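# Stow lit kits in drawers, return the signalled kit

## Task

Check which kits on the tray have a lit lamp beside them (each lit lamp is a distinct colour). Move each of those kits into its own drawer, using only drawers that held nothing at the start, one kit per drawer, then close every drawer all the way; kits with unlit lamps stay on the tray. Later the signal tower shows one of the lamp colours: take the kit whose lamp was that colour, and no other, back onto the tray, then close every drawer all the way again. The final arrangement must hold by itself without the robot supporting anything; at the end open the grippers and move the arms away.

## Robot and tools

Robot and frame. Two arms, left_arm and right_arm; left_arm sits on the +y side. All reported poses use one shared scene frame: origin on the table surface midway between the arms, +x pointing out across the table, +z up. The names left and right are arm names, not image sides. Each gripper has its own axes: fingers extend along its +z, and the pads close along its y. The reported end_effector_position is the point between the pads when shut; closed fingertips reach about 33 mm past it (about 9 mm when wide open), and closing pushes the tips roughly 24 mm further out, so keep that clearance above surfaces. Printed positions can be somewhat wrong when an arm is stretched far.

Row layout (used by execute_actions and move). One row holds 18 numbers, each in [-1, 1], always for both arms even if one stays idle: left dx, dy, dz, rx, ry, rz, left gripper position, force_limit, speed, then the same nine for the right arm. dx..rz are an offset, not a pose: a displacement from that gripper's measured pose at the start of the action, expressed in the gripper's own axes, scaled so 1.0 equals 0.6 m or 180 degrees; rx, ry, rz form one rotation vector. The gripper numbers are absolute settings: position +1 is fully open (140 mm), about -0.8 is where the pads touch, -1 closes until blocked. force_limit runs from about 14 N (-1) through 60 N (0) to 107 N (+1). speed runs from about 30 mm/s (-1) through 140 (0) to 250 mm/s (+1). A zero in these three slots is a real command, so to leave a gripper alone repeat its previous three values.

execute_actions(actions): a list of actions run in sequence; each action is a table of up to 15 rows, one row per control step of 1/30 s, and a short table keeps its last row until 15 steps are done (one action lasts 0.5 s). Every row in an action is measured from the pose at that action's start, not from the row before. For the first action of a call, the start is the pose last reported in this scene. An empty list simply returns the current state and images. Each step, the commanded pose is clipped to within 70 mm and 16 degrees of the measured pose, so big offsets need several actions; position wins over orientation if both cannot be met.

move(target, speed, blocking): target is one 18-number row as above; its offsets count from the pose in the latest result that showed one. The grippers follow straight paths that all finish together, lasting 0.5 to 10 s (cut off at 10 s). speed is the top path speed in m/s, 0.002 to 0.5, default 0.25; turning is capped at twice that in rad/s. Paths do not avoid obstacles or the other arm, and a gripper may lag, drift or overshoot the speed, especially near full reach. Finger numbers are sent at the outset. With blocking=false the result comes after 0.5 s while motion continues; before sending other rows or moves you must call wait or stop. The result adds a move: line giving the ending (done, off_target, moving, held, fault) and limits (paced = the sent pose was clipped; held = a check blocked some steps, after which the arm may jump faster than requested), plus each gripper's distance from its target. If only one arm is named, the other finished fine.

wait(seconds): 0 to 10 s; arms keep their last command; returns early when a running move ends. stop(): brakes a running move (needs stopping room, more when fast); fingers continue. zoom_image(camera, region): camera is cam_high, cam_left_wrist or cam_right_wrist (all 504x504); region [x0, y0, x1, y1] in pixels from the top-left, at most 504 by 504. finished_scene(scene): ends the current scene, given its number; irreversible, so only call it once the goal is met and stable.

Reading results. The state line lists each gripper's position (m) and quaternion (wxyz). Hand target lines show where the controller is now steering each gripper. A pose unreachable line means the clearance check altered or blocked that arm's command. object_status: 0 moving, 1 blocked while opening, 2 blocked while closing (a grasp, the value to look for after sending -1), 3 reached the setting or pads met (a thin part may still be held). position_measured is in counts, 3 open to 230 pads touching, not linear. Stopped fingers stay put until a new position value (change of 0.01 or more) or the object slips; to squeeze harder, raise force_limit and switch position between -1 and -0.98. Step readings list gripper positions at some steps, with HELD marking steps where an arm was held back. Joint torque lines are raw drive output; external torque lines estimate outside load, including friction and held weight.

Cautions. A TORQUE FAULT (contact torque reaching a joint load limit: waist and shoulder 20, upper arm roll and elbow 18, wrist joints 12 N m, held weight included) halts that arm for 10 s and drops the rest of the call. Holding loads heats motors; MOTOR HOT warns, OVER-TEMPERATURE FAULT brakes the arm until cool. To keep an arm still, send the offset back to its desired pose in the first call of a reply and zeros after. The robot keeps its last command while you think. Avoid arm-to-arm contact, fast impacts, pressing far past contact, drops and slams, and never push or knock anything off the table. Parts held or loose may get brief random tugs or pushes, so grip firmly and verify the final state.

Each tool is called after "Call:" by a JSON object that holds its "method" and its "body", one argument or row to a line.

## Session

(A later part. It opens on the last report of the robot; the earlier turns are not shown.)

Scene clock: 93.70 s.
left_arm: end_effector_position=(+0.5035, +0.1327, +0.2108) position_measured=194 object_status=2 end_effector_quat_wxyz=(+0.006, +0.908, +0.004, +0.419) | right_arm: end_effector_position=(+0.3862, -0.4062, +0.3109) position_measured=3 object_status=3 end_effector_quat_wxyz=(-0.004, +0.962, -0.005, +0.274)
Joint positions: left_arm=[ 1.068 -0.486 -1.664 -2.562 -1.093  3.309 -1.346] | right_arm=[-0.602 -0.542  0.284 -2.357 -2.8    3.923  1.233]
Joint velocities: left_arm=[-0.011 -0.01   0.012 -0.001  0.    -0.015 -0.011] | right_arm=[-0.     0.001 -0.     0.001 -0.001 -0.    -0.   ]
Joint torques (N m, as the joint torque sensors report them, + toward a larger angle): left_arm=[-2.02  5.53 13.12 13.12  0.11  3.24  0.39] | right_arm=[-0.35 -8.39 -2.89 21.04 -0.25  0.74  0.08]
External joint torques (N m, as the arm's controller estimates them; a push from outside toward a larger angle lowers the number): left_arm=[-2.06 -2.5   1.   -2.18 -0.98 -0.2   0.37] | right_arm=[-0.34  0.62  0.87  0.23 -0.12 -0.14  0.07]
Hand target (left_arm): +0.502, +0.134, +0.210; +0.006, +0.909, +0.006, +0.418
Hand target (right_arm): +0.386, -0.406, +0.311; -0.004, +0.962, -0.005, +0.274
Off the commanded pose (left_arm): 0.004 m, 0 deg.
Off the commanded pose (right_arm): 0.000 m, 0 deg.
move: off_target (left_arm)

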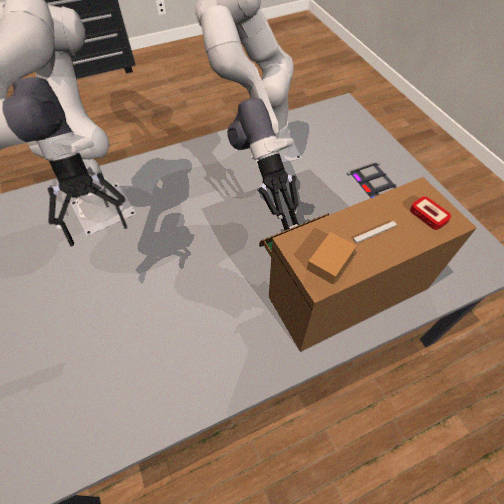

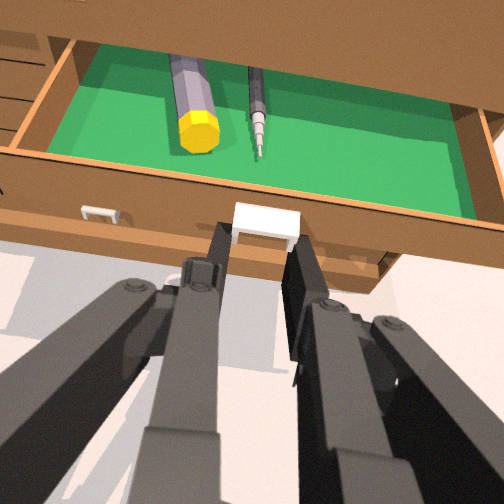

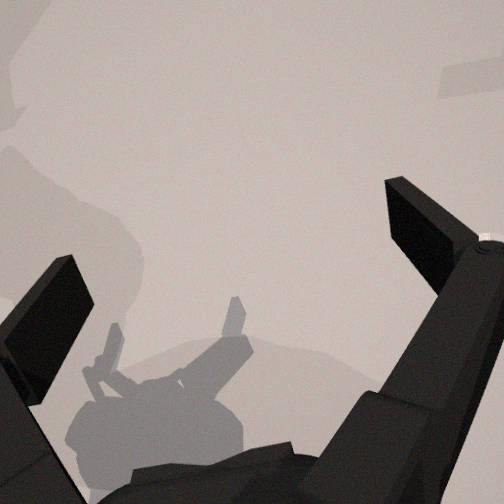

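Call:
{"method": "move", "body": {
  "target": [0.113,-0.005,0.128,0,0,0,-1,0,-0.5,0,0,0,0,0,0,1,0,0],
  "speed": 0.05
}}

Call:
{"method": "move", "body": {
  "target": [0,0,0,0,0,0,0,0,0,0,0,0,0,0,0,1,0,0]
}}

Call:
{"method": "move", "body": {
  "target": [-0.03,0,-0.04,0,0,0,0,0,0,0,0,0,0,0,0,1,0,0],
  "speed": 0.08
}}

Call:
{"method": "move", "body": {
  "target": [-0.052,0,0.044,0,0,0,0,0,0,0,0,0,0,0,0,1,0,0],
  "speed": 0.08
}}

Scene clock: 99.00 s.
left_arm: end_effector_position=(+0.6029, +0.1360, +0.2147) position_measured=194 object_status=2 end_effector_quat_wxyz=(+0.010, +0.908, +0.009, +0.419) | right_arm: end_effector_position=(+0.3862, -0.4062, +0.3109) position_measured=3 object_status=3 end_effector_quat_wxyz=(-0.004, +0.962, -0.005, +0.274)
Joint positions: left_arm=[ 1.624 -0.463 -2.026 -2.307 -0.945  3.283 -1.345] | right_arm=[-0.602 -0.542  0.284 -2.357 -2.8    3.923  1.233]
Joint velocities: left_arm=[ 0.007 -0.    -0.01   0.001 -0.     0.011  0.   ] | right_arm=[ 0.     0.001  0.001 -0.    -0.001  0.001 -0.001]
Joint torques (N m, as the joint torque sensors report them, + toward a larger angle): left_arm=[ 5.33 17.38 12.12 21.24  2.74  3.16  0.54] | right_arm=[-0.33 -8.23 -2.73 21.06 -0.25  0.75  0.09]
External joint torques (N m, as the arm's controller estimates them; a push from outside toward a larger angle lowers the number): left_arm=[ 5.41 -2.49 -0.26  3.75  1.62 -0.3   0.52] | right_arm=[-0.37  0.7   0.96  0.31 -0.13 -0.14  0.08]
Hand target (left_arm): +0.607, +0.138, +0.218; +0.007, +0.907, +0.006, +0.421
Hand target (right_arm): +0.386, -0.406, +0.311; -0.004, +0.962, -0.005, +0.274
Off the commanded pose (left_arm): 0.004 m, 1 deg.
Off the commanded pose (right_arm): 0.000 m, 0 deg.
move: off_target (left_arm)

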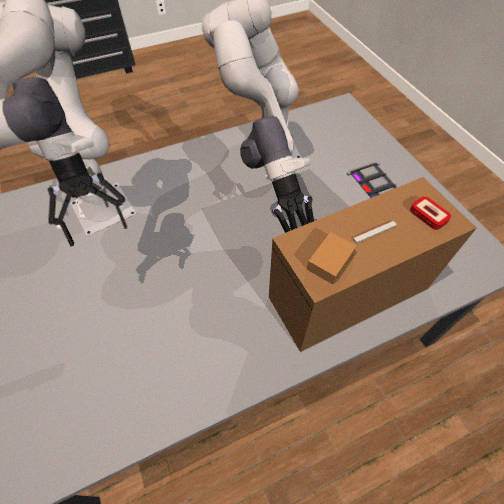

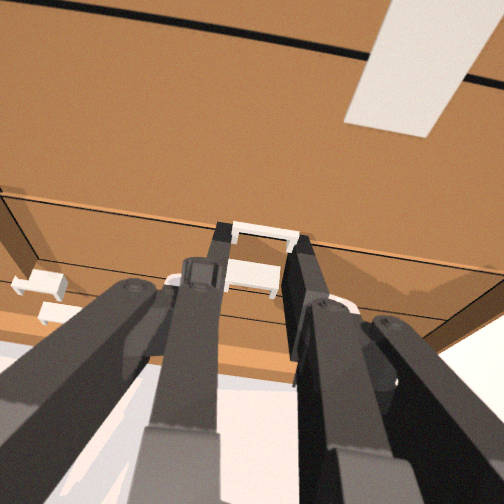

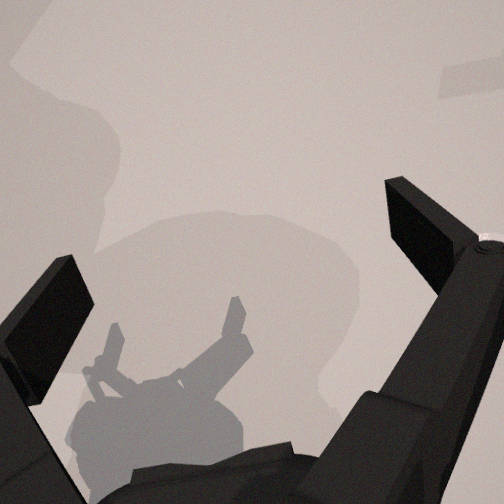

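Scene clock: 99.53 s.
left_arm: end_effector_position=(+0.6017, +0.1335, +0.2138) position_measured=129 object_status=3 end_effector_quat_wxyz=(+0.011, +0.908, +0.007, +0.418) | right_arm: end_effector_position=(+0.3862, -0.4062, +0.3109) position_measured=3 object_status=3 end_effector_quat_wxyz=(-0.004, +0.962, -0.005, +0.274)
Joint positions: left_arm=[ 1.621 -0.463 -2.028 -2.307 -0.945  3.282 -1.345] | right_arm=[-0.602 -0.542  0.284 -2.357 -2.8    3.923  1.233]
Joint velocities: left_arm=[-0.001 -0.     0.    -0.    -0.     0.001  0.001] | right_arm=[-0.    -0.    -0.001 -0.    -0.002 -0.     0.001]
Joint torques (N m, as the joint torque sensors report them, + toward a larger angle): left_arm=[ 1.95 17.81 12.88 17.28  1.02  3.52  0.11] | right_arm=[-0.37 -8.38 -2.84 20.94 -0.24  0.76  0.11]
External joint torques (N m, as the arm's controller estimates them; a push from outside toward a larger angle lowers the number): left_arm=[ 2.01 -2.1   0.53 -0.18 -0.09  0.09  0.08] | right_arm=[-0.32  0.57  0.97  0.18 -0.1  -0.13  0.09]
Hand target (left_arm): +0.603, +0.136, +0.215; +0.010, +0.908, +0.009, +0.419
Hand target (right_arm): +0.386, -0.406, +0.311; -0.004, +0.962, -0.005, +0.274
Off the commanded pose (left_arm): 0.003 m, 0 deg.
Off the commanded pose (right_arm): 0.000 m, 0 deg.
move: done

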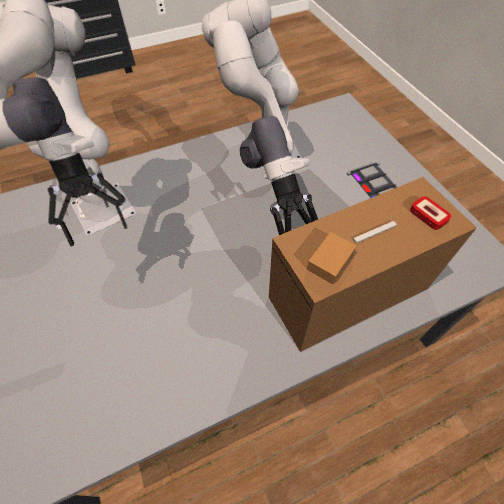

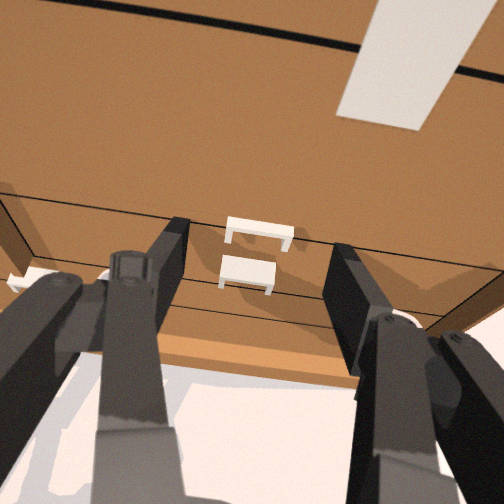

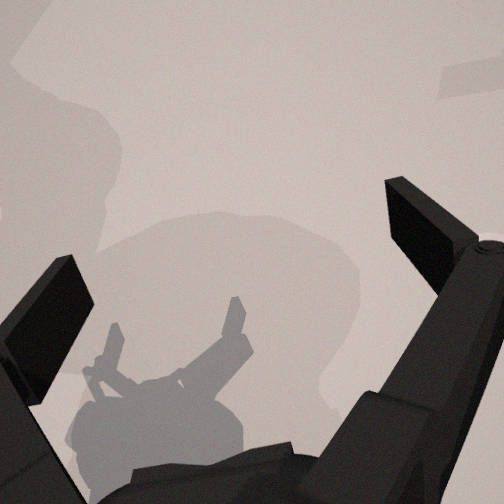

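Scene clock: 100.37 s.
left_arm: end_effector_position=(+0.5723, +0.1313, +0.2149) position_measured=129 object_status=3 end_effector_quat_wxyz=(+0.011, +0.909, +0.003, +0.417) | right_arm: end_effector_position=(+0.3862, -0.4062, +0.3109) position_measured=3 object_status=3 end_effector_quat_wxyz=(-0.004, +0.962, -0.005, +0.274)
Joint positions: left_arm=[ 1.452 -0.449 -1.908 -2.388 -0.971  3.293 -1.345] | right_arm=[-0.602 -0.542  0.284 -2.357 -2.8    3.923  1.233]
Joint velocities: left_arm=[-0.01   0.001  0.015 -0.002 -0.005  0.    -0.001] | right_arm=[-0.    -0.001 -0.    -0.001 -0.001  0.    -0.   ]
Joint torques (N m, as the joint torque sensors report them, + toward a larger angle): left_arm=[-1.74 12.31 13.5  15.22 -0.06  3.48  0.02] | right_arm=[-0.57 -8.17 -2.64 20.87 -0.24  0.76  0.11]
External joint torques (N m, as the arm's controller estimates them; a push from outside toward a larger angle lowers the number): left_arm=[-1.74 -3.22  1.41 -1.8  -1.16  0.04  0.  ] | right_arm=[-0.54  0.88  1.15  0.06 -0.1  -0.13  0.09]
Hand target (left_arm): +0.572, +0.133, +0.214; +0.011, +0.909, +0.007, +0.417
Hand target (right_arm): +0.386, -0.406, +0.311; -0.004, +0.962, -0.005, +0.274
Off the commanded pose (left_arm): 0.002 m, 0 deg.
Off the commanded pose (right_arm): 0.000 m, 0 deg.
move: done

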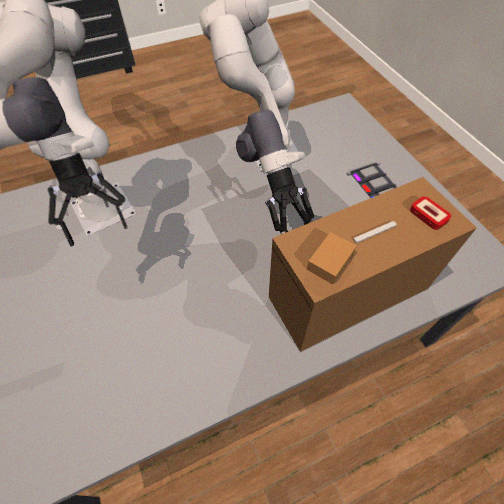

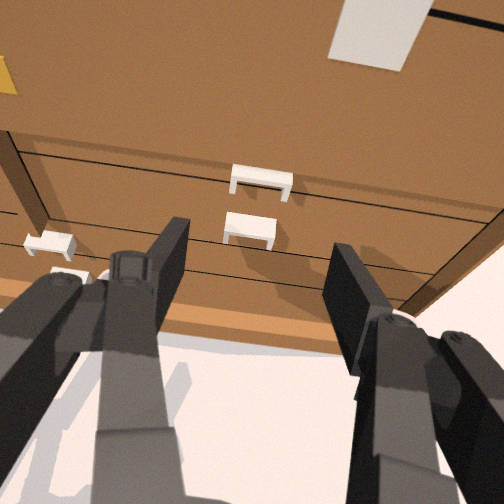

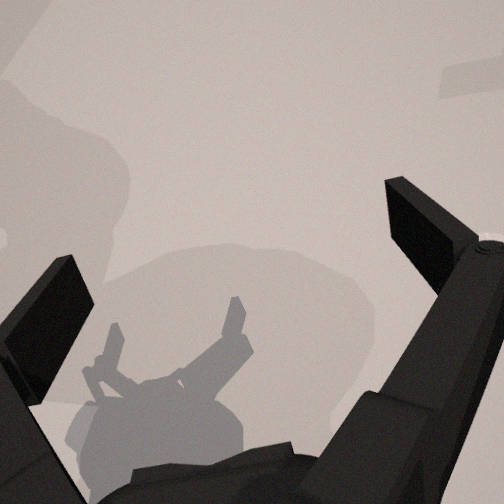

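Scene clock: 101.53 s.
left_arm: end_effector_position=(+0.5728, +0.1291, +0.1759) position_measured=129 object_status=3 end_effector_quat_wxyz=(+0.013, +0.909, +0.004, +0.417) | right_arm: end_effector_position=(+0.3862, -0.4062, +0.3109) position_measured=3 object_status=3 end_effector_quat_wxyz=(-0.004, +0.962, -0.005, +0.274)
Joint positions: left_arm=[ 1.775 -0.393 -2.262 -2.391 -0.915  3.445 -1.37 ] | right_arm=[-0.602 -0.542  0.284 -2.357 -2.8    3.923  1.233]
Joint velocities: left_arm=[ 0.018  0.007 -0.019 -0.     0.001  0.023  0.   ] | right_arm=[ 0.001 -0.001 -0.001  0.     0.     0.    -0.   ]
Joint torques (N m, as the joint torque sensors report them, + toward a larger angle): left_arm=[ 0.83 22.28  7.53 14.74  1.77  3.92  0.01] | right_arm=[-0.4  -8.3  -2.71 20.98 -0.27  0.75  0.08]
External joint torques (N m, as the arm's controller estimates them; a push from outside toward a larger angle lowers the number): left_arm=[ 0.69 -0.77 -1.74 -1.44  0.79  0.48 -0.02] | right_arm=[-0.38  0.68  1.07  0.21 -0.14 -0.14  0.07]
Hand target (left_arm): +0.573, +0.130, +0.177; +0.013, +0.908, +0.004, +0.419
Hand target (right_arm): +0.386, -0.406, +0.311; -0.004, +0.962, -0.005, +0.274
Off the commanded pose (left_arm): 0.002 m, 0 deg.
Off the commanded pose (right_arm): 0.000 m, 0 deg.
move: done

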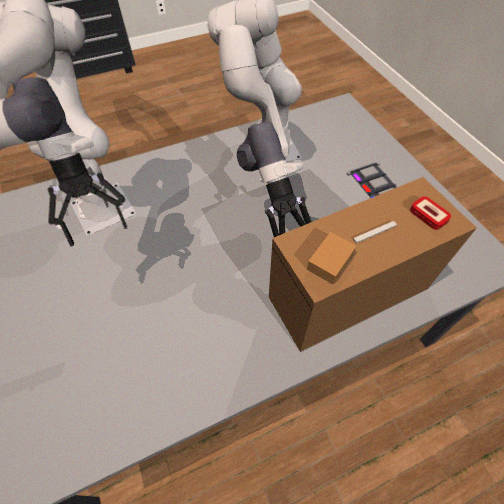

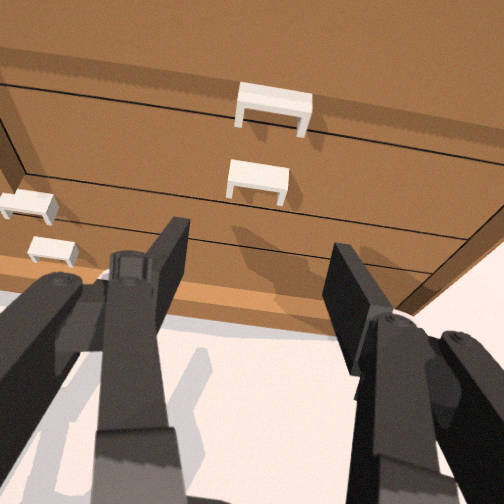

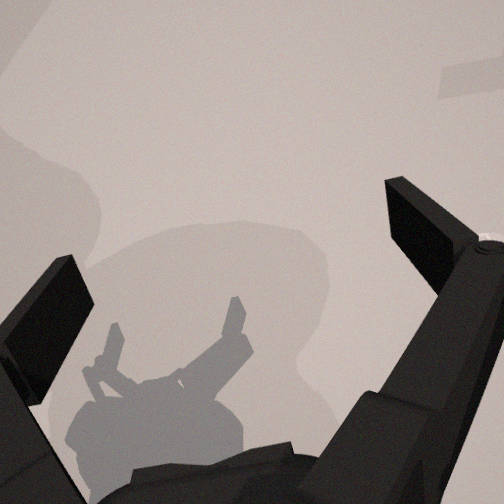

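Call:
{"method": "move", "body": {
  "target": [0.031,-0.013,0.043,0,0,0,0,0,0,0,0,0,0,0,0,1,0,0],
  "speed": 0.05
}}

Call:
{"method": "move", "body": {
  "target": [0,0,0,0,0,0,-1,0,-0.5,0,0,0,0,0,0,1,0,0]
}}

Scene clock: 104.67 s.
left_arm: end_effector_position=(+0.6038, +0.1391, +0.1734) position_measured=129 object_status=3 end_effector_quat_wxyz=(+0.011, +0.909, +0.005, +0.417) | right_arm: end_effector_position=(+0.3862, -0.4062, +0.3109) position_measured=3 object_status=3 end_effector_quat_wxyz=(-0.004, +0.962, -0.005, +0.274)
Joint positions: left_arm=[ 1.951 -0.415 -2.373 -2.323 -0.845  3.433 -1.383] | right_arm=[-0.602 -0.542  0.284 -2.357 -2.8    3.923  1.233]
Joint velocities: left_arm=[ 0.013 -0.001 -0.014  0.002  0.001 -0.001 -0.   ] | right_arm=[ 0.001 -0.001 -0.001 -0.     0.    -0.     0.   ]
Joint torques (N m, as the joint torque sensors report them, + toward a larger angle): left_arm=[ 1.56 24.33  9.11 17.64  1.79  3.51  0.07] | right_arm=[-0.62 -8.26 -2.7  21.   -0.25  0.75  0.09]
External joint torques (N m, as the arm's controller estimates them; a push from outside toward a larger angle lowers the number): left_arm=[ 1.58 -2.74  0.    0.83  0.82  0.05  0.05] | right_arm=[-0.65  0.84  1.04  0.16 -0.13 -0.14  0.07]
Hand target (left_arm): +0.605, +0.138, +0.175; +0.013, +0.908, +0.004, +0.418
Hand target (right_arm): +0.386, -0.406, +0.311; -0.004, +0.962, -0.005, +0.274
Off the commanded pose (left_arm): 0.002 m, 0 deg.
Off the commanded pose (right_arm): 0.000 m, 0 deg.
move: done

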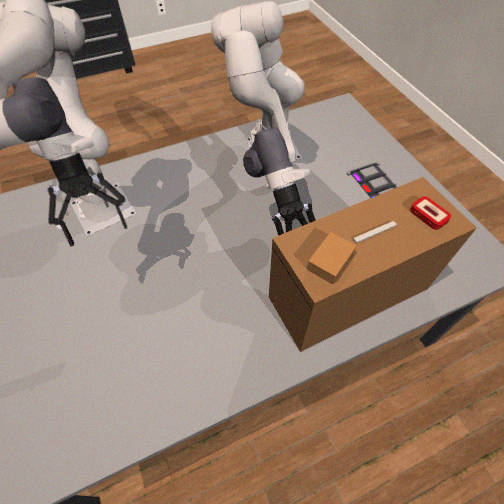

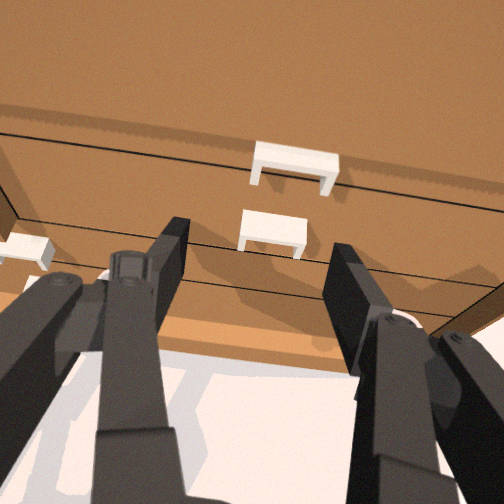

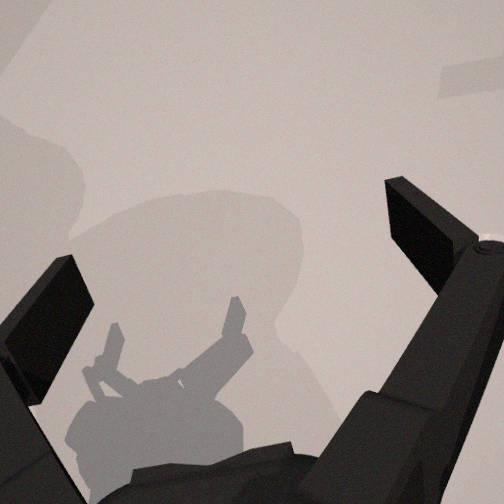

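Scene clock: 105.37 s.
left_arm: end_effector_position=(+0.6018, +0.1356, +0.1720) position_measured=194 object_status=2 end_effector_quat_wxyz=(+0.013, +0.909, +0.002, +0.416) | right_arm: end_effector_position=(+0.3862, -0.4062, +0.3109) position_measured=3 object_status=3 end_effector_quat_wxyz=(-0.004, +0.962, -0.005, +0.274)
Joint positions: left_arm=[ 1.948 -0.415 -2.376 -2.324 -0.845  3.433 -1.383] | right_arm=[-0.602 -0.542  0.284 -2.357 -2.8    3.923  1.233]
Joint velocities: left_arm=[ 0.001 -0.     0.    -0.    -0.    -0.     0.001] | right_arm=[ 0.     0.    -0.    -0.001 -0.001  0.001  0.001]
Joint torques (N m, as the joint torque sensors report them, + toward a larger angle): left_arm=[ 2.94 25.14 10.23 16.41  0.89  3.49  0.1 ] | right_arm=[-0.21 -8.21 -2.93 21.02 -0.26  0.72  0.08]
External joint torques (N m, as the arm's controller estimates them; a push from outside toward a larger angle lowers the number): left_arm=[ 3.   -1.92  1.22 -0.39 -0.09  0.03  0.08] | right_arm=[-0.19  0.71  0.85  0.28 -0.12 -0.18  0.07]
Hand target (left_arm): +0.604, +0.139, +0.173; +0.011, +0.909, +0.005, +0.417
Hand target (right_arm): +0.386, -0.406, +0.311; -0.004, +0.962, -0.005, +0.274
Off the commanded pose (left_arm): 0.004 m, 0 deg.
Off the commanded pose (right_arm): 0.000 m, 0 deg.
move: off_target (left_arm)

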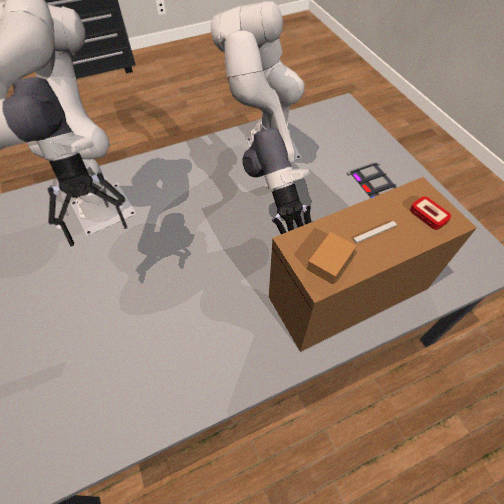

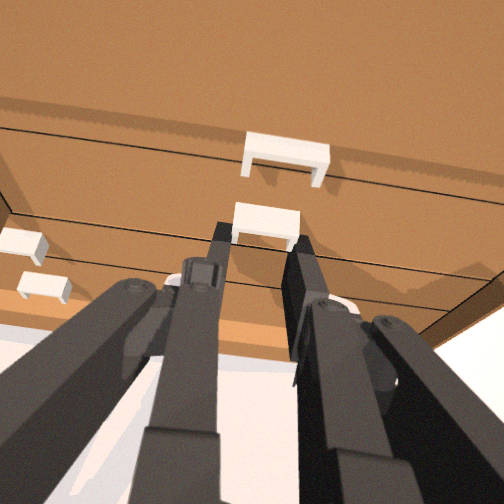

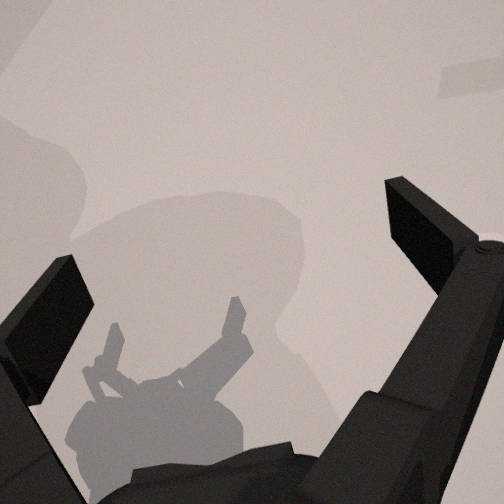

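Call:
{"method": "move", "body": {
  "target": [-0.142,0,-0.164,0,0,0,-1,0,-0.5,0,0,0,0,0,0,1,0,0],
  "speed": 0.07
}}

Scene clock: 108.67 s.
left_arm: end_effector_position=(+0.4721, +0.1299, +0.1704) position_measured=194 object_status=2 end_effector_quat_wxyz=(+0.020, +0.909, +0.005, +0.416) | right_arm: end_effector_position=(+0.3862, -0.4062, +0.3109) position_measured=3 object_status=3 end_effector_quat_wxyz=(-0.004, +0.962, -0.005, +0.274)
Joint positions: left_arm=[ 1.491 -0.205 -2.195 -2.614 -1.154  3.633 -1.231] | right_arm=[-0.602 -0.542  0.284 -2.357 -2.8    3.923  1.233]
Joint velocities: left_arm=[-0.027  0.     0.017 -0.001 -0.031  0.001  0.047] | right_arm=[-0.001 -0.001  0.     0.    -0.    -0.    -0.002]
Joint torques (N m, as the joint torque sensors report them, + toward a larger angle): left_arm=[ 0.08 14.02  6.13 12.58 -0.41  3.65  0.28] | right_arm=[-0.6  -8.22 -2.94 20.9  -0.28  0.76  0.12]
External joint torques (N m, as the arm's controller estimates them; a push from outside toward a larger angle lowers the number): left_arm=[-0.09 -0.81  1.52 -1.92 -1.68  0.28  0.25] | right_arm=[-0.58  0.8   0.84  0.1  -0.15 -0.12  0.1 ]
Hand target (left_arm): +0.471, +0.133, +0.170; +0.016, +0.909, +0.002, +0.416
Hand target (right_arm): +0.386, -0.406, +0.311; -0.004, +0.962, -0.005, +0.274
Off the commanded pose (left_arm): 0.007 m, 1 deg.
Off the commanded pose (right_arm): 0.000 m, 0 deg.
move: off_target (left_arm)

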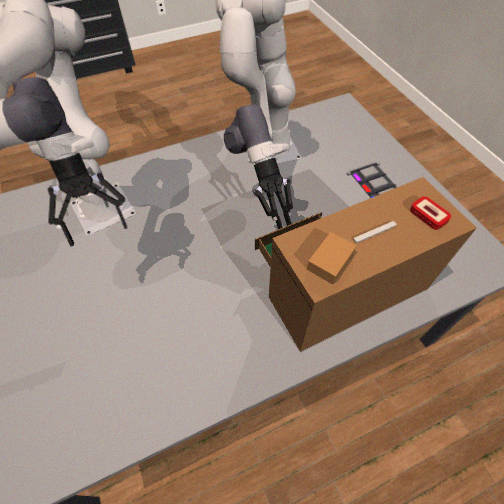

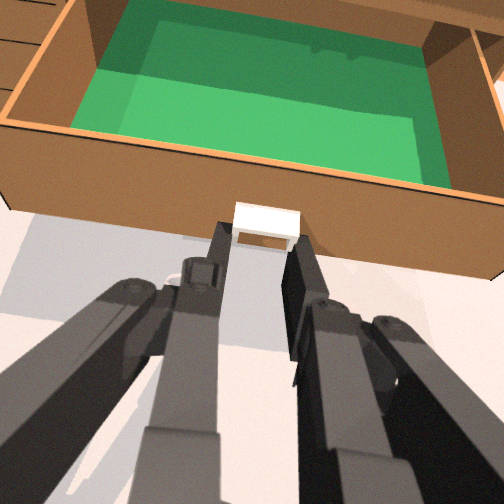

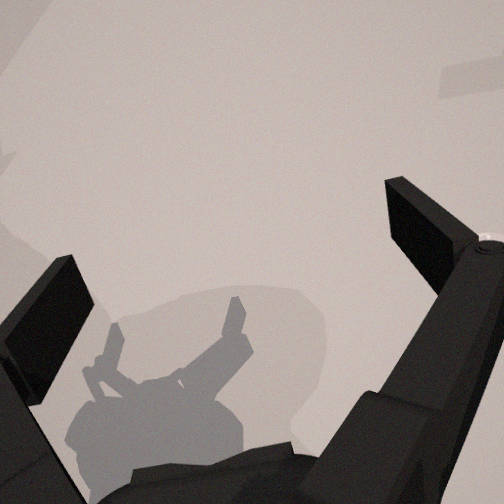

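Call:
{"method": "move", "body": {
  "target": [-0.033,-0.004,-0.038,0,0,0,-1,0,-0.5,0,0,0,0,0,0,1,0,0],
  "speed": 0.03
}}

Scene clock: 113.70 s.
left_arm: end_effector_position=(+0.4433, +0.1288, +0.1705) position_measured=194 object_status=2 end_effector_quat_wxyz=(+0.023, +0.909, +0.005, +0.416) | right_arm: end_effector_position=(+0.3862, -0.4062, +0.3109) position_measured=3 object_status=3 end_effector_quat_wxyz=(-0.004, +0.962, -0.005, +0.274)
Joint positions: left_arm=[ 1.42  -0.138 -2.194 -2.668 -1.219  3.701 -1.198] | right_arm=[-0.602 -0.542  0.284 -2.357 -2.8    3.923  1.233]
Joint velocities: left_arm=[-0.008  0.002 -0.    -0.003 -0.01   0.004  0.011] | right_arm=[ 0.001 -0.     0.001 -0.     0.001  0.     0.   ]
Joint torques (N m, as the joint torque sensors report them, + toward a larger angle): left_arm=[-1.33 11.94  2.46 10.9  -0.37  4.08  0.22] | right_arm=[-0.27 -8.09 -2.83 21.12 -0.25  0.75  0.11]
External joint torques (N m, as the arm's controller estimates them; a push from outside toward a larger angle lowers the number): left_arm=[-1.3  -0.84 -0.39 -3.15 -1.69  0.75  0.19] | right_arm=[-0.3   0.91  0.9   0.34 -0.12 -0.14  0.1 ]
Hand target (left_arm): +0.442, +0.132, +0.170; +0.020, +0.909, +0.005, +0.416
Hand target (right_arm): +0.386, -0.406, +0.311; -0.004, +0.962, -0.005, +0.274
Off the commanded pose (left_arm): 0.004 m, 0 deg.
Off the commanded pose (right_arm): 0.000 m, 0 deg.
move: off_target (left_arm)

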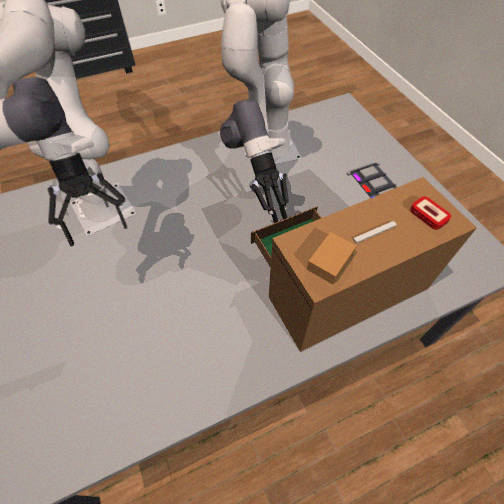

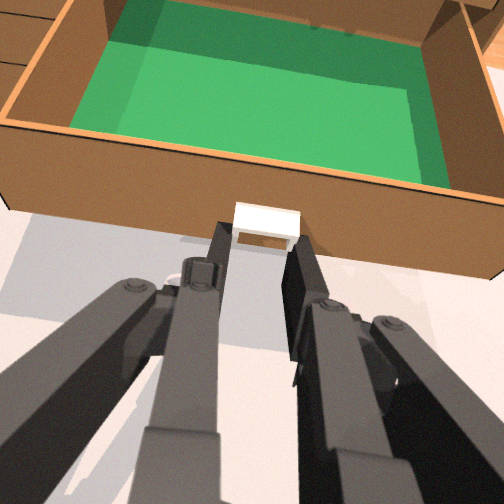

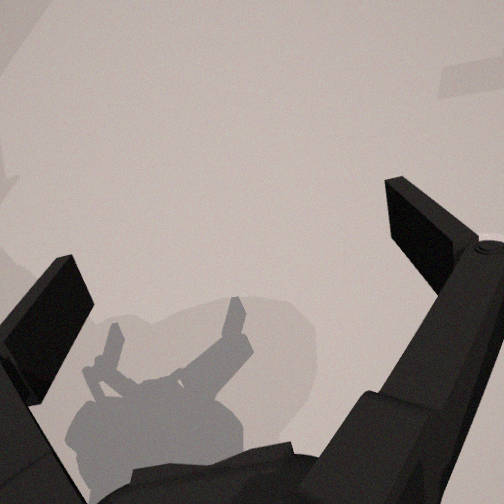

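Call:
{"method": "move", "body": {
  "target": [0,0,0,0,0,0,0,0,0,0,0,0,0,0,0,1,0,0]
}}

Call:
{"method": "move", "body": {
  "target": [0.07,0,-0.12,0,-0.05,0,0,0,0,0,0,0,0,0,0,1,0,0],
  "speed": 0.12
}}

Scene clock: 117.30 s.
left_arm: end_effector_position=(+0.4429, +0.1287, +0.1704) position_measured=129 object_status=3 end_effector_quat_wxyz=(+0.023, +0.909, +0.004, +0.416) | right_arm: end_effector_position=(+0.3862, -0.4062, +0.3109) position_measured=3 object_status=3 end_effector_quat_wxyz=(-0.004, +0.962, -0.005, +0.274)
Joint positions: left_arm=[ 1.419 -0.137 -2.194 -2.669 -1.221  3.701 -1.195] | right_arm=[-0.602 -0.542  0.284 -2.357 -2.8    3.923  1.233]
Joint velocities: left_arm=[-0.    -0.    -0.    -0.001  0.     0.    -0.001] | right_arm=[ 0.001  0.     0.002 -0.001  0.     0.001  0.001]
Joint torques (N m, as the joint torque sensors report them, + toward a larger angle): left_arm=[ 1.17 11.16  2.58 13.52  1.43  3.27  0.02] | right_arm=[-0.45 -8.01 -2.75 21.21 -0.24  0.74  0.11]
External joint torques (N m, as the arm's controller estimates them; a push from outside toward a larger angle lowers the number): left_arm=[ 1.2  -1.61 -0.27 -0.48  0.13 -0.05  0.  ] | right_arm=[-0.49  0.95  0.94  0.47 -0.12 -0.15  0.1 ]
Hand target (left_arm): +0.443, +0.129, +0.171; +0.023, +0.909, +0.005, +0.416
Hand target (right_arm): +0.386, -0.406, +0.311; -0.004, +0.962, -0.005, +0.274
Off the commanded pose (left_arm): 0.000 m, 0 deg.
Off the commanded pose (right_arm): 0.000 m, 0 deg.
move: done

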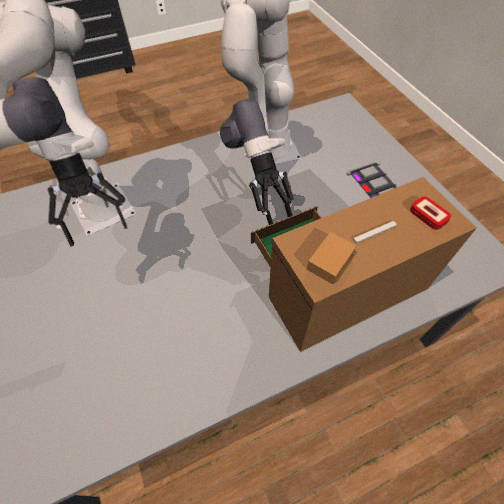

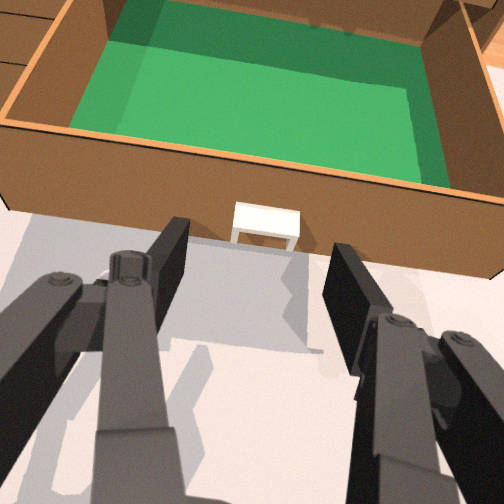

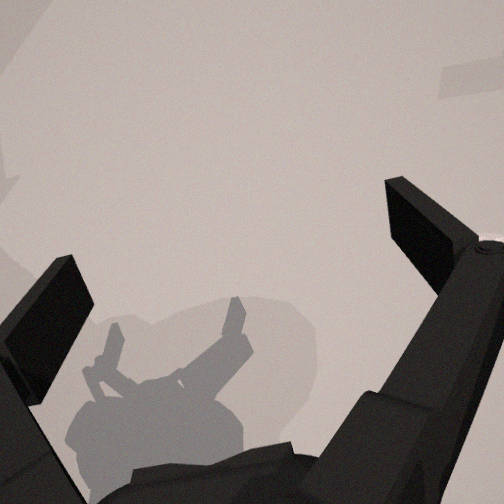

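Scene clock: 119.60 s.
left_arm: end_effector_position=(+0.4210, +0.1340, +0.2548) position_measured=129 object_status=3 end_effector_quat_wxyz=(+0.027, +0.935, +0.011, +0.353) | right_arm: end_effector_position=(+0.3862, -0.4062, +0.3109) position_measured=3 object_status=3 end_effector_quat_wxyz=(-0.004, +0.962, -0.005, +0.274)
Joint positions: left_arm=[ 1.244  0.281 -2.075 -2.364 -1.892  3.958 -0.249] | right_arm=[-0.602 -0.542  0.284 -2.357 -2.8    3.923  1.233]
Joint velocities: left_arm=[-0.005 -0.     0.006  0.004 -0.005  0.003  0.035] | right_arm=[-0.     0.001  0.    -0.001 -0.    -0.001  0.002]
Joint torques (N m, as the joint torque sensors report them, + toward a larger angle): left_arm=[-0.31  3.31 -6.22 19.77  0.67  2.53  0.31] | right_arm=[-0.41 -8.26 -2.69 20.99 -0.27  0.74  0.1 ]
External joint torques (N m, as the arm's controller estimates them; a push from outside toward a larger angle lowers the number): left_arm=[-0.33  0.57  0.31  1.33 -1.25  0.39  0.29] | right_arm=[-0.4   0.7   1.08  0.24 -0.14 -0.15  0.09]
Hand target (left_arm): +0.420, +0.134, +0.255; +0.025, +0.936, +0.007, +0.352
Hand target (right_arm): +0.386, -0.406, +0.311; -0.004, +0.962, -0.005, +0.274
Off the commanded pose (left_arm): 0.008 m, 2 deg.
Off the commanded pose (right_arm): 0.000 m, 0 deg.
move: off_target (left_arm)

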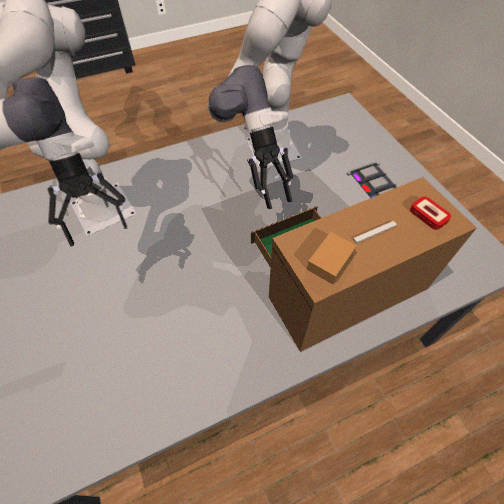

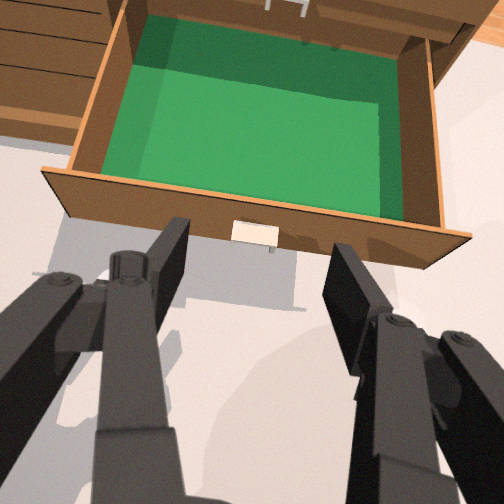

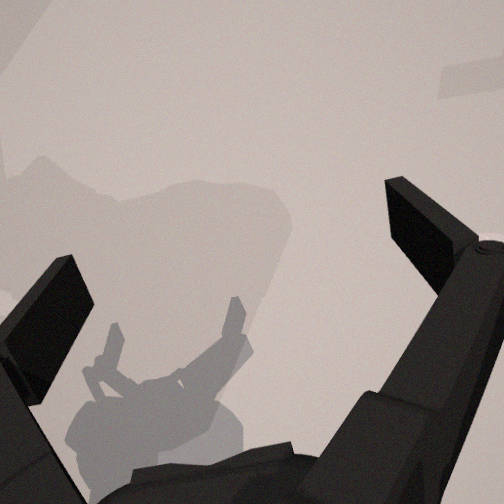

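Call:
{"method": "move", "body": {
  "target": [0,0.47,-0.33,-0.39,0,0,0,0,0,0,0.2,0,0,0,0,1,0,0],
  "speed": 0.2
}}

Scene clock: 129.30 s.
left_arm: end_effector_position=(+0.2971, -0.1341, +0.4222) position_measured=129 object_status=3 end_effector_quat_wxyz=(+0.560, +0.752, -0.185, +0.295) | right_arm: end_effector_position=(+0.3864, -0.5242, +0.3100) position_measured=3 object_status=3 end_effector_quat_wxyz=(-0.006, +0.961, -0.010, +0.275)
Joint positions: left_arm=[ 0.957  1.265 -2.112 -2.619 -0.963  3.716 -0.557] | right_arm=[-0.597 -0.417 -0.051 -2.299 -2.8    3.935  0.91 ]
Joint velocities: left_arm=[-0.003  0.007 -0.001  0.     0.     0.018  0.002] | right_arm=[ 0.002 -0.    -0.     0.    -0.001 -0.    -0.014]
Joint torques (N m, as the joint torque sensors report them, + toward a larger angle): left_arm=[ -0.9  -14.   -21.14  11.51   3.82   0.27   0.  ] | right_arm=[  1.15 -11.97   0.26  22.33  -0.33   1.25  -0.29]
External joint torques (N m, as the arm's controller estimates them; a push from outside toward a larger angle lowers the number): left_arm=[-0.96  1.32  0.82 -1.2   0.83  0.44 -0.06] | right_arm=[ 1.08  1.93 -0.13  1.55 -0.8   0.14 -0.31]
Hand target (left_arm): +0.297, -0.134, +0.421; +0.560, +0.752, -0.184, +0.295
Hand target (right_arm): +0.386, -0.525, +0.310; -0.005, +0.962, -0.004, +0.274
Off the commanded pose (left_arm): 0.009 m, 1 deg.
Off the commanded pose (right_arm): 0.002 m, 1 deg.
joint sent to its limit (right arm) — the command would take joint 5 (forearm roll) past its lower limit, so that joint was sent only as far as its limit.
move: off_target (left_arm)

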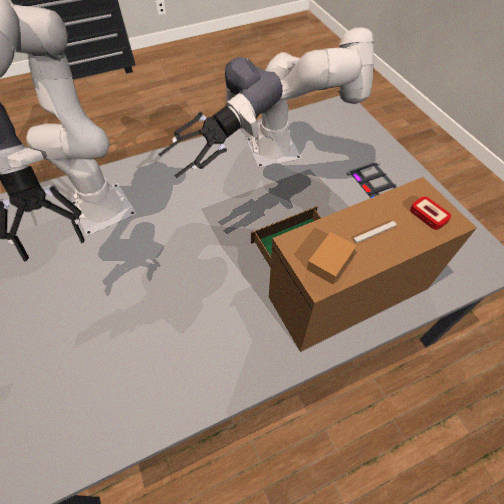

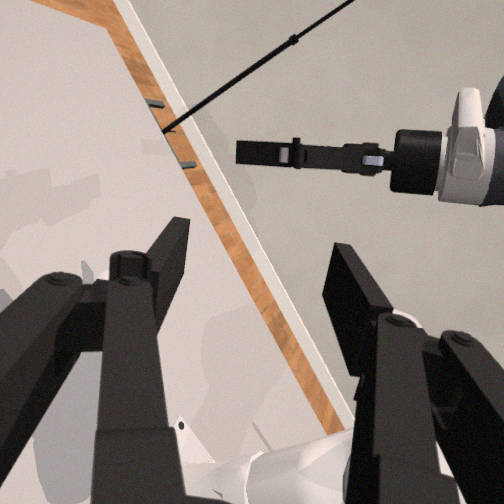

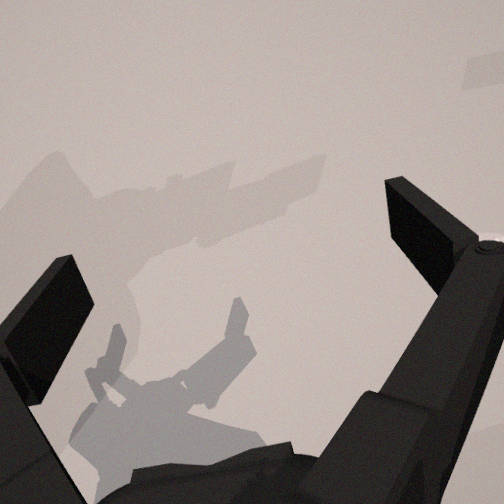

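Call:
{"method": "move", "body": {
  "target": [0.11,-0.408,-0.537,0.135,-0.435,0.289,0,0,0,0,0,0,0,0,0,1,0,0],
  "speed": 0.2
}}

Scene clock: 137.90 s.
left_arm: end_effector_position=(+0.4184, +0.2534, +0.3570) position_measured=129 object_status=3 end_effector_quat_wxyz=(-0.019, +0.711, -0.703, -0.006) | right_arm: end_effector_position=(+0.3864, -0.5242, +0.3101) position_measured=3 object_status=3 end_effector_quat_wxyz=(-0.006, +0.961, -0.008, +0.275)
Joint positions: left_arm=[ 2.253  0.318 -2.487 -1.982  0.235  1.726 -0.442] | right_arm=[-0.596 -0.417 -0.051 -2.299 -2.8    3.935  0.906]
Joint velocities: left_arm=[-0.002  0.001  0.002  0.001  0.002 -0.001  0.028] | right_arm=[-0.    -0.001 -0.     0.001  0.001 -0.    -0.   ]
Joint torques (N m, as the joint torque sensors report them, + toward a larger angle): left_arm=[-0.33 12.38 -5.75 21.93  1.88  2.05  0.29] | right_arm=[ -1.08 -13.06   1.5   20.92   0.51   0.91   0.28]
External joint torques (N m, as the arm's controller estimates them; a push from outside toward a larger angle lowers the number): left_arm=[-0.34 -1.48  0.56 -2.06  1.   -0.48  0.3 ] | right_arm=[-1.11  0.93  1.17  0.09  0.04 -0.19  0.26]
Hand target (left_arm): +0.417, +0.255, +0.356; -0.020, +0.707, -0.707, -0.009
Hand target (right_arm): +0.386, -0.524, +0.310; -0.006, +0.961, -0.010, +0.275
Off the commanded pose (left_arm): 0.008 m, 2 deg.
Off the commanded pose (right_arm): 0.000 m, 0 deg.
move: off_target (left_arm)

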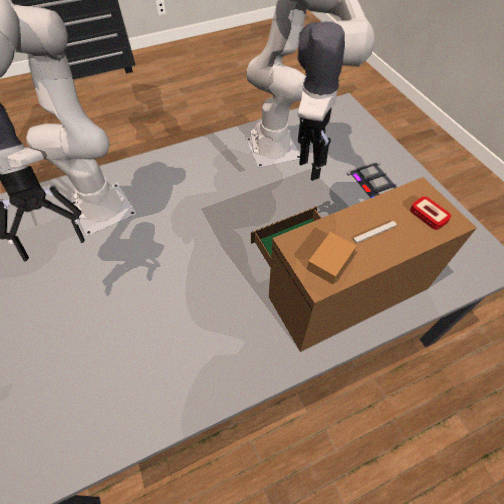

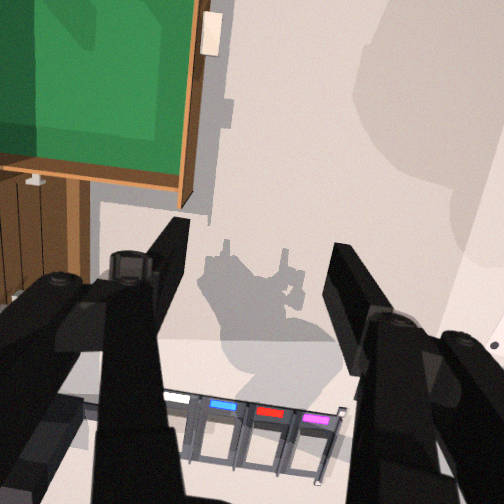

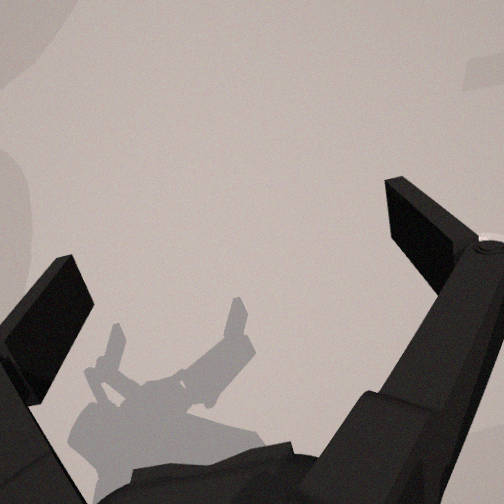

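Call:
{"method": "move", "body": {
  "target": [-0.655,-0.017,0.357,-0.006,0.011,0.004,0.4,0,0,0,0,0,0,0,0,1,0,0]
}}

Scene clock: 145.70 s.
left_arm: end_effector_position=(+0.4277, +0.6528, +0.1495) position_measured=78 object_status=3 end_effector_quat_wxyz=(+0.002, +0.711, -0.703, -0.003) | right_arm: end_effector_position=(+0.3864, -0.5242, +0.3101) position_measured=3 object_status=3 end_effector_quat_wxyz=(-0.006, +0.961, -0.008, +0.275)
Joint positions: left_arm=[ 1.926  0.479 -1.361 -2.076  0.556  2.102  0.137] | right_arm=[-0.596 -0.417 -0.051 -2.299 -2.8    3.935  0.906]
Joint velocities: left_arm=[-0.001  0.003  0.005  0.003  0.005 -0.017  0.023] | right_arm=[ 0.002  0.    -0.001  0.001  0.    -0.    -0.001]
Joint torques (N m, as the joint torque sensors report them, + toward a larger angle): left_arm=[ -1.13 -18.31 -13.48  21.69   1.6    1.95   0.33] | right_arm=[ -0.35 -12.85   1.52  20.91   0.37   0.96   0.11]
External joint torques (N m, as the arm's controller estimates them; a push from outside toward a larger angle lowers the number): left_arm=[-1.08  1.38  0.81  0.92  0.92 -0.53  0.33] | right_arm=[-0.38  1.1   1.19  0.1  -0.09 -0.15  0.09]
Hand target (left_arm): +0.427, +0.654, +0.149; +0.003, +0.706, -0.708, -0.006
Hand target (right_arm): +0.386, -0.524, +0.310; -0.006, +0.961, -0.008, +0.275
Off the commanded pose (left_arm): 0.008 m, 1 deg.
Off the commanded pose (right_arm): 0.000 m, 0 deg.
move: off_target (left_arm)

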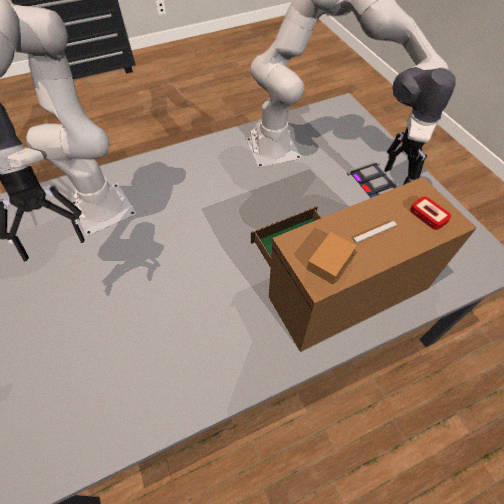

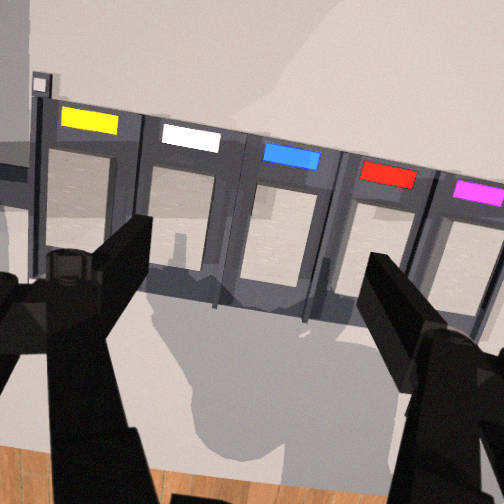

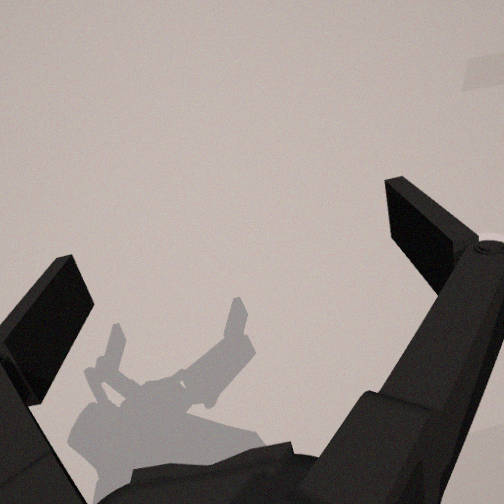

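Call:
{"method": "zoom_image", "body": {
  "camera": "cam_left_wrist",
  "region": [130, 110, 380, 330]
}}

Region (130, 110, 380, 330) of cam_left_wrist's 504x504 image, scaled by 2.016, with more detail than that image has; it fills the top 444 rows of this view, and the rest is white.

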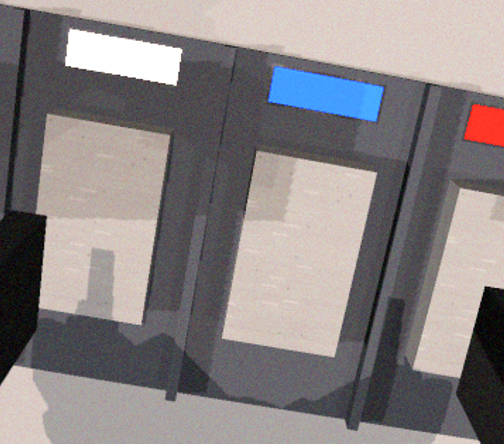

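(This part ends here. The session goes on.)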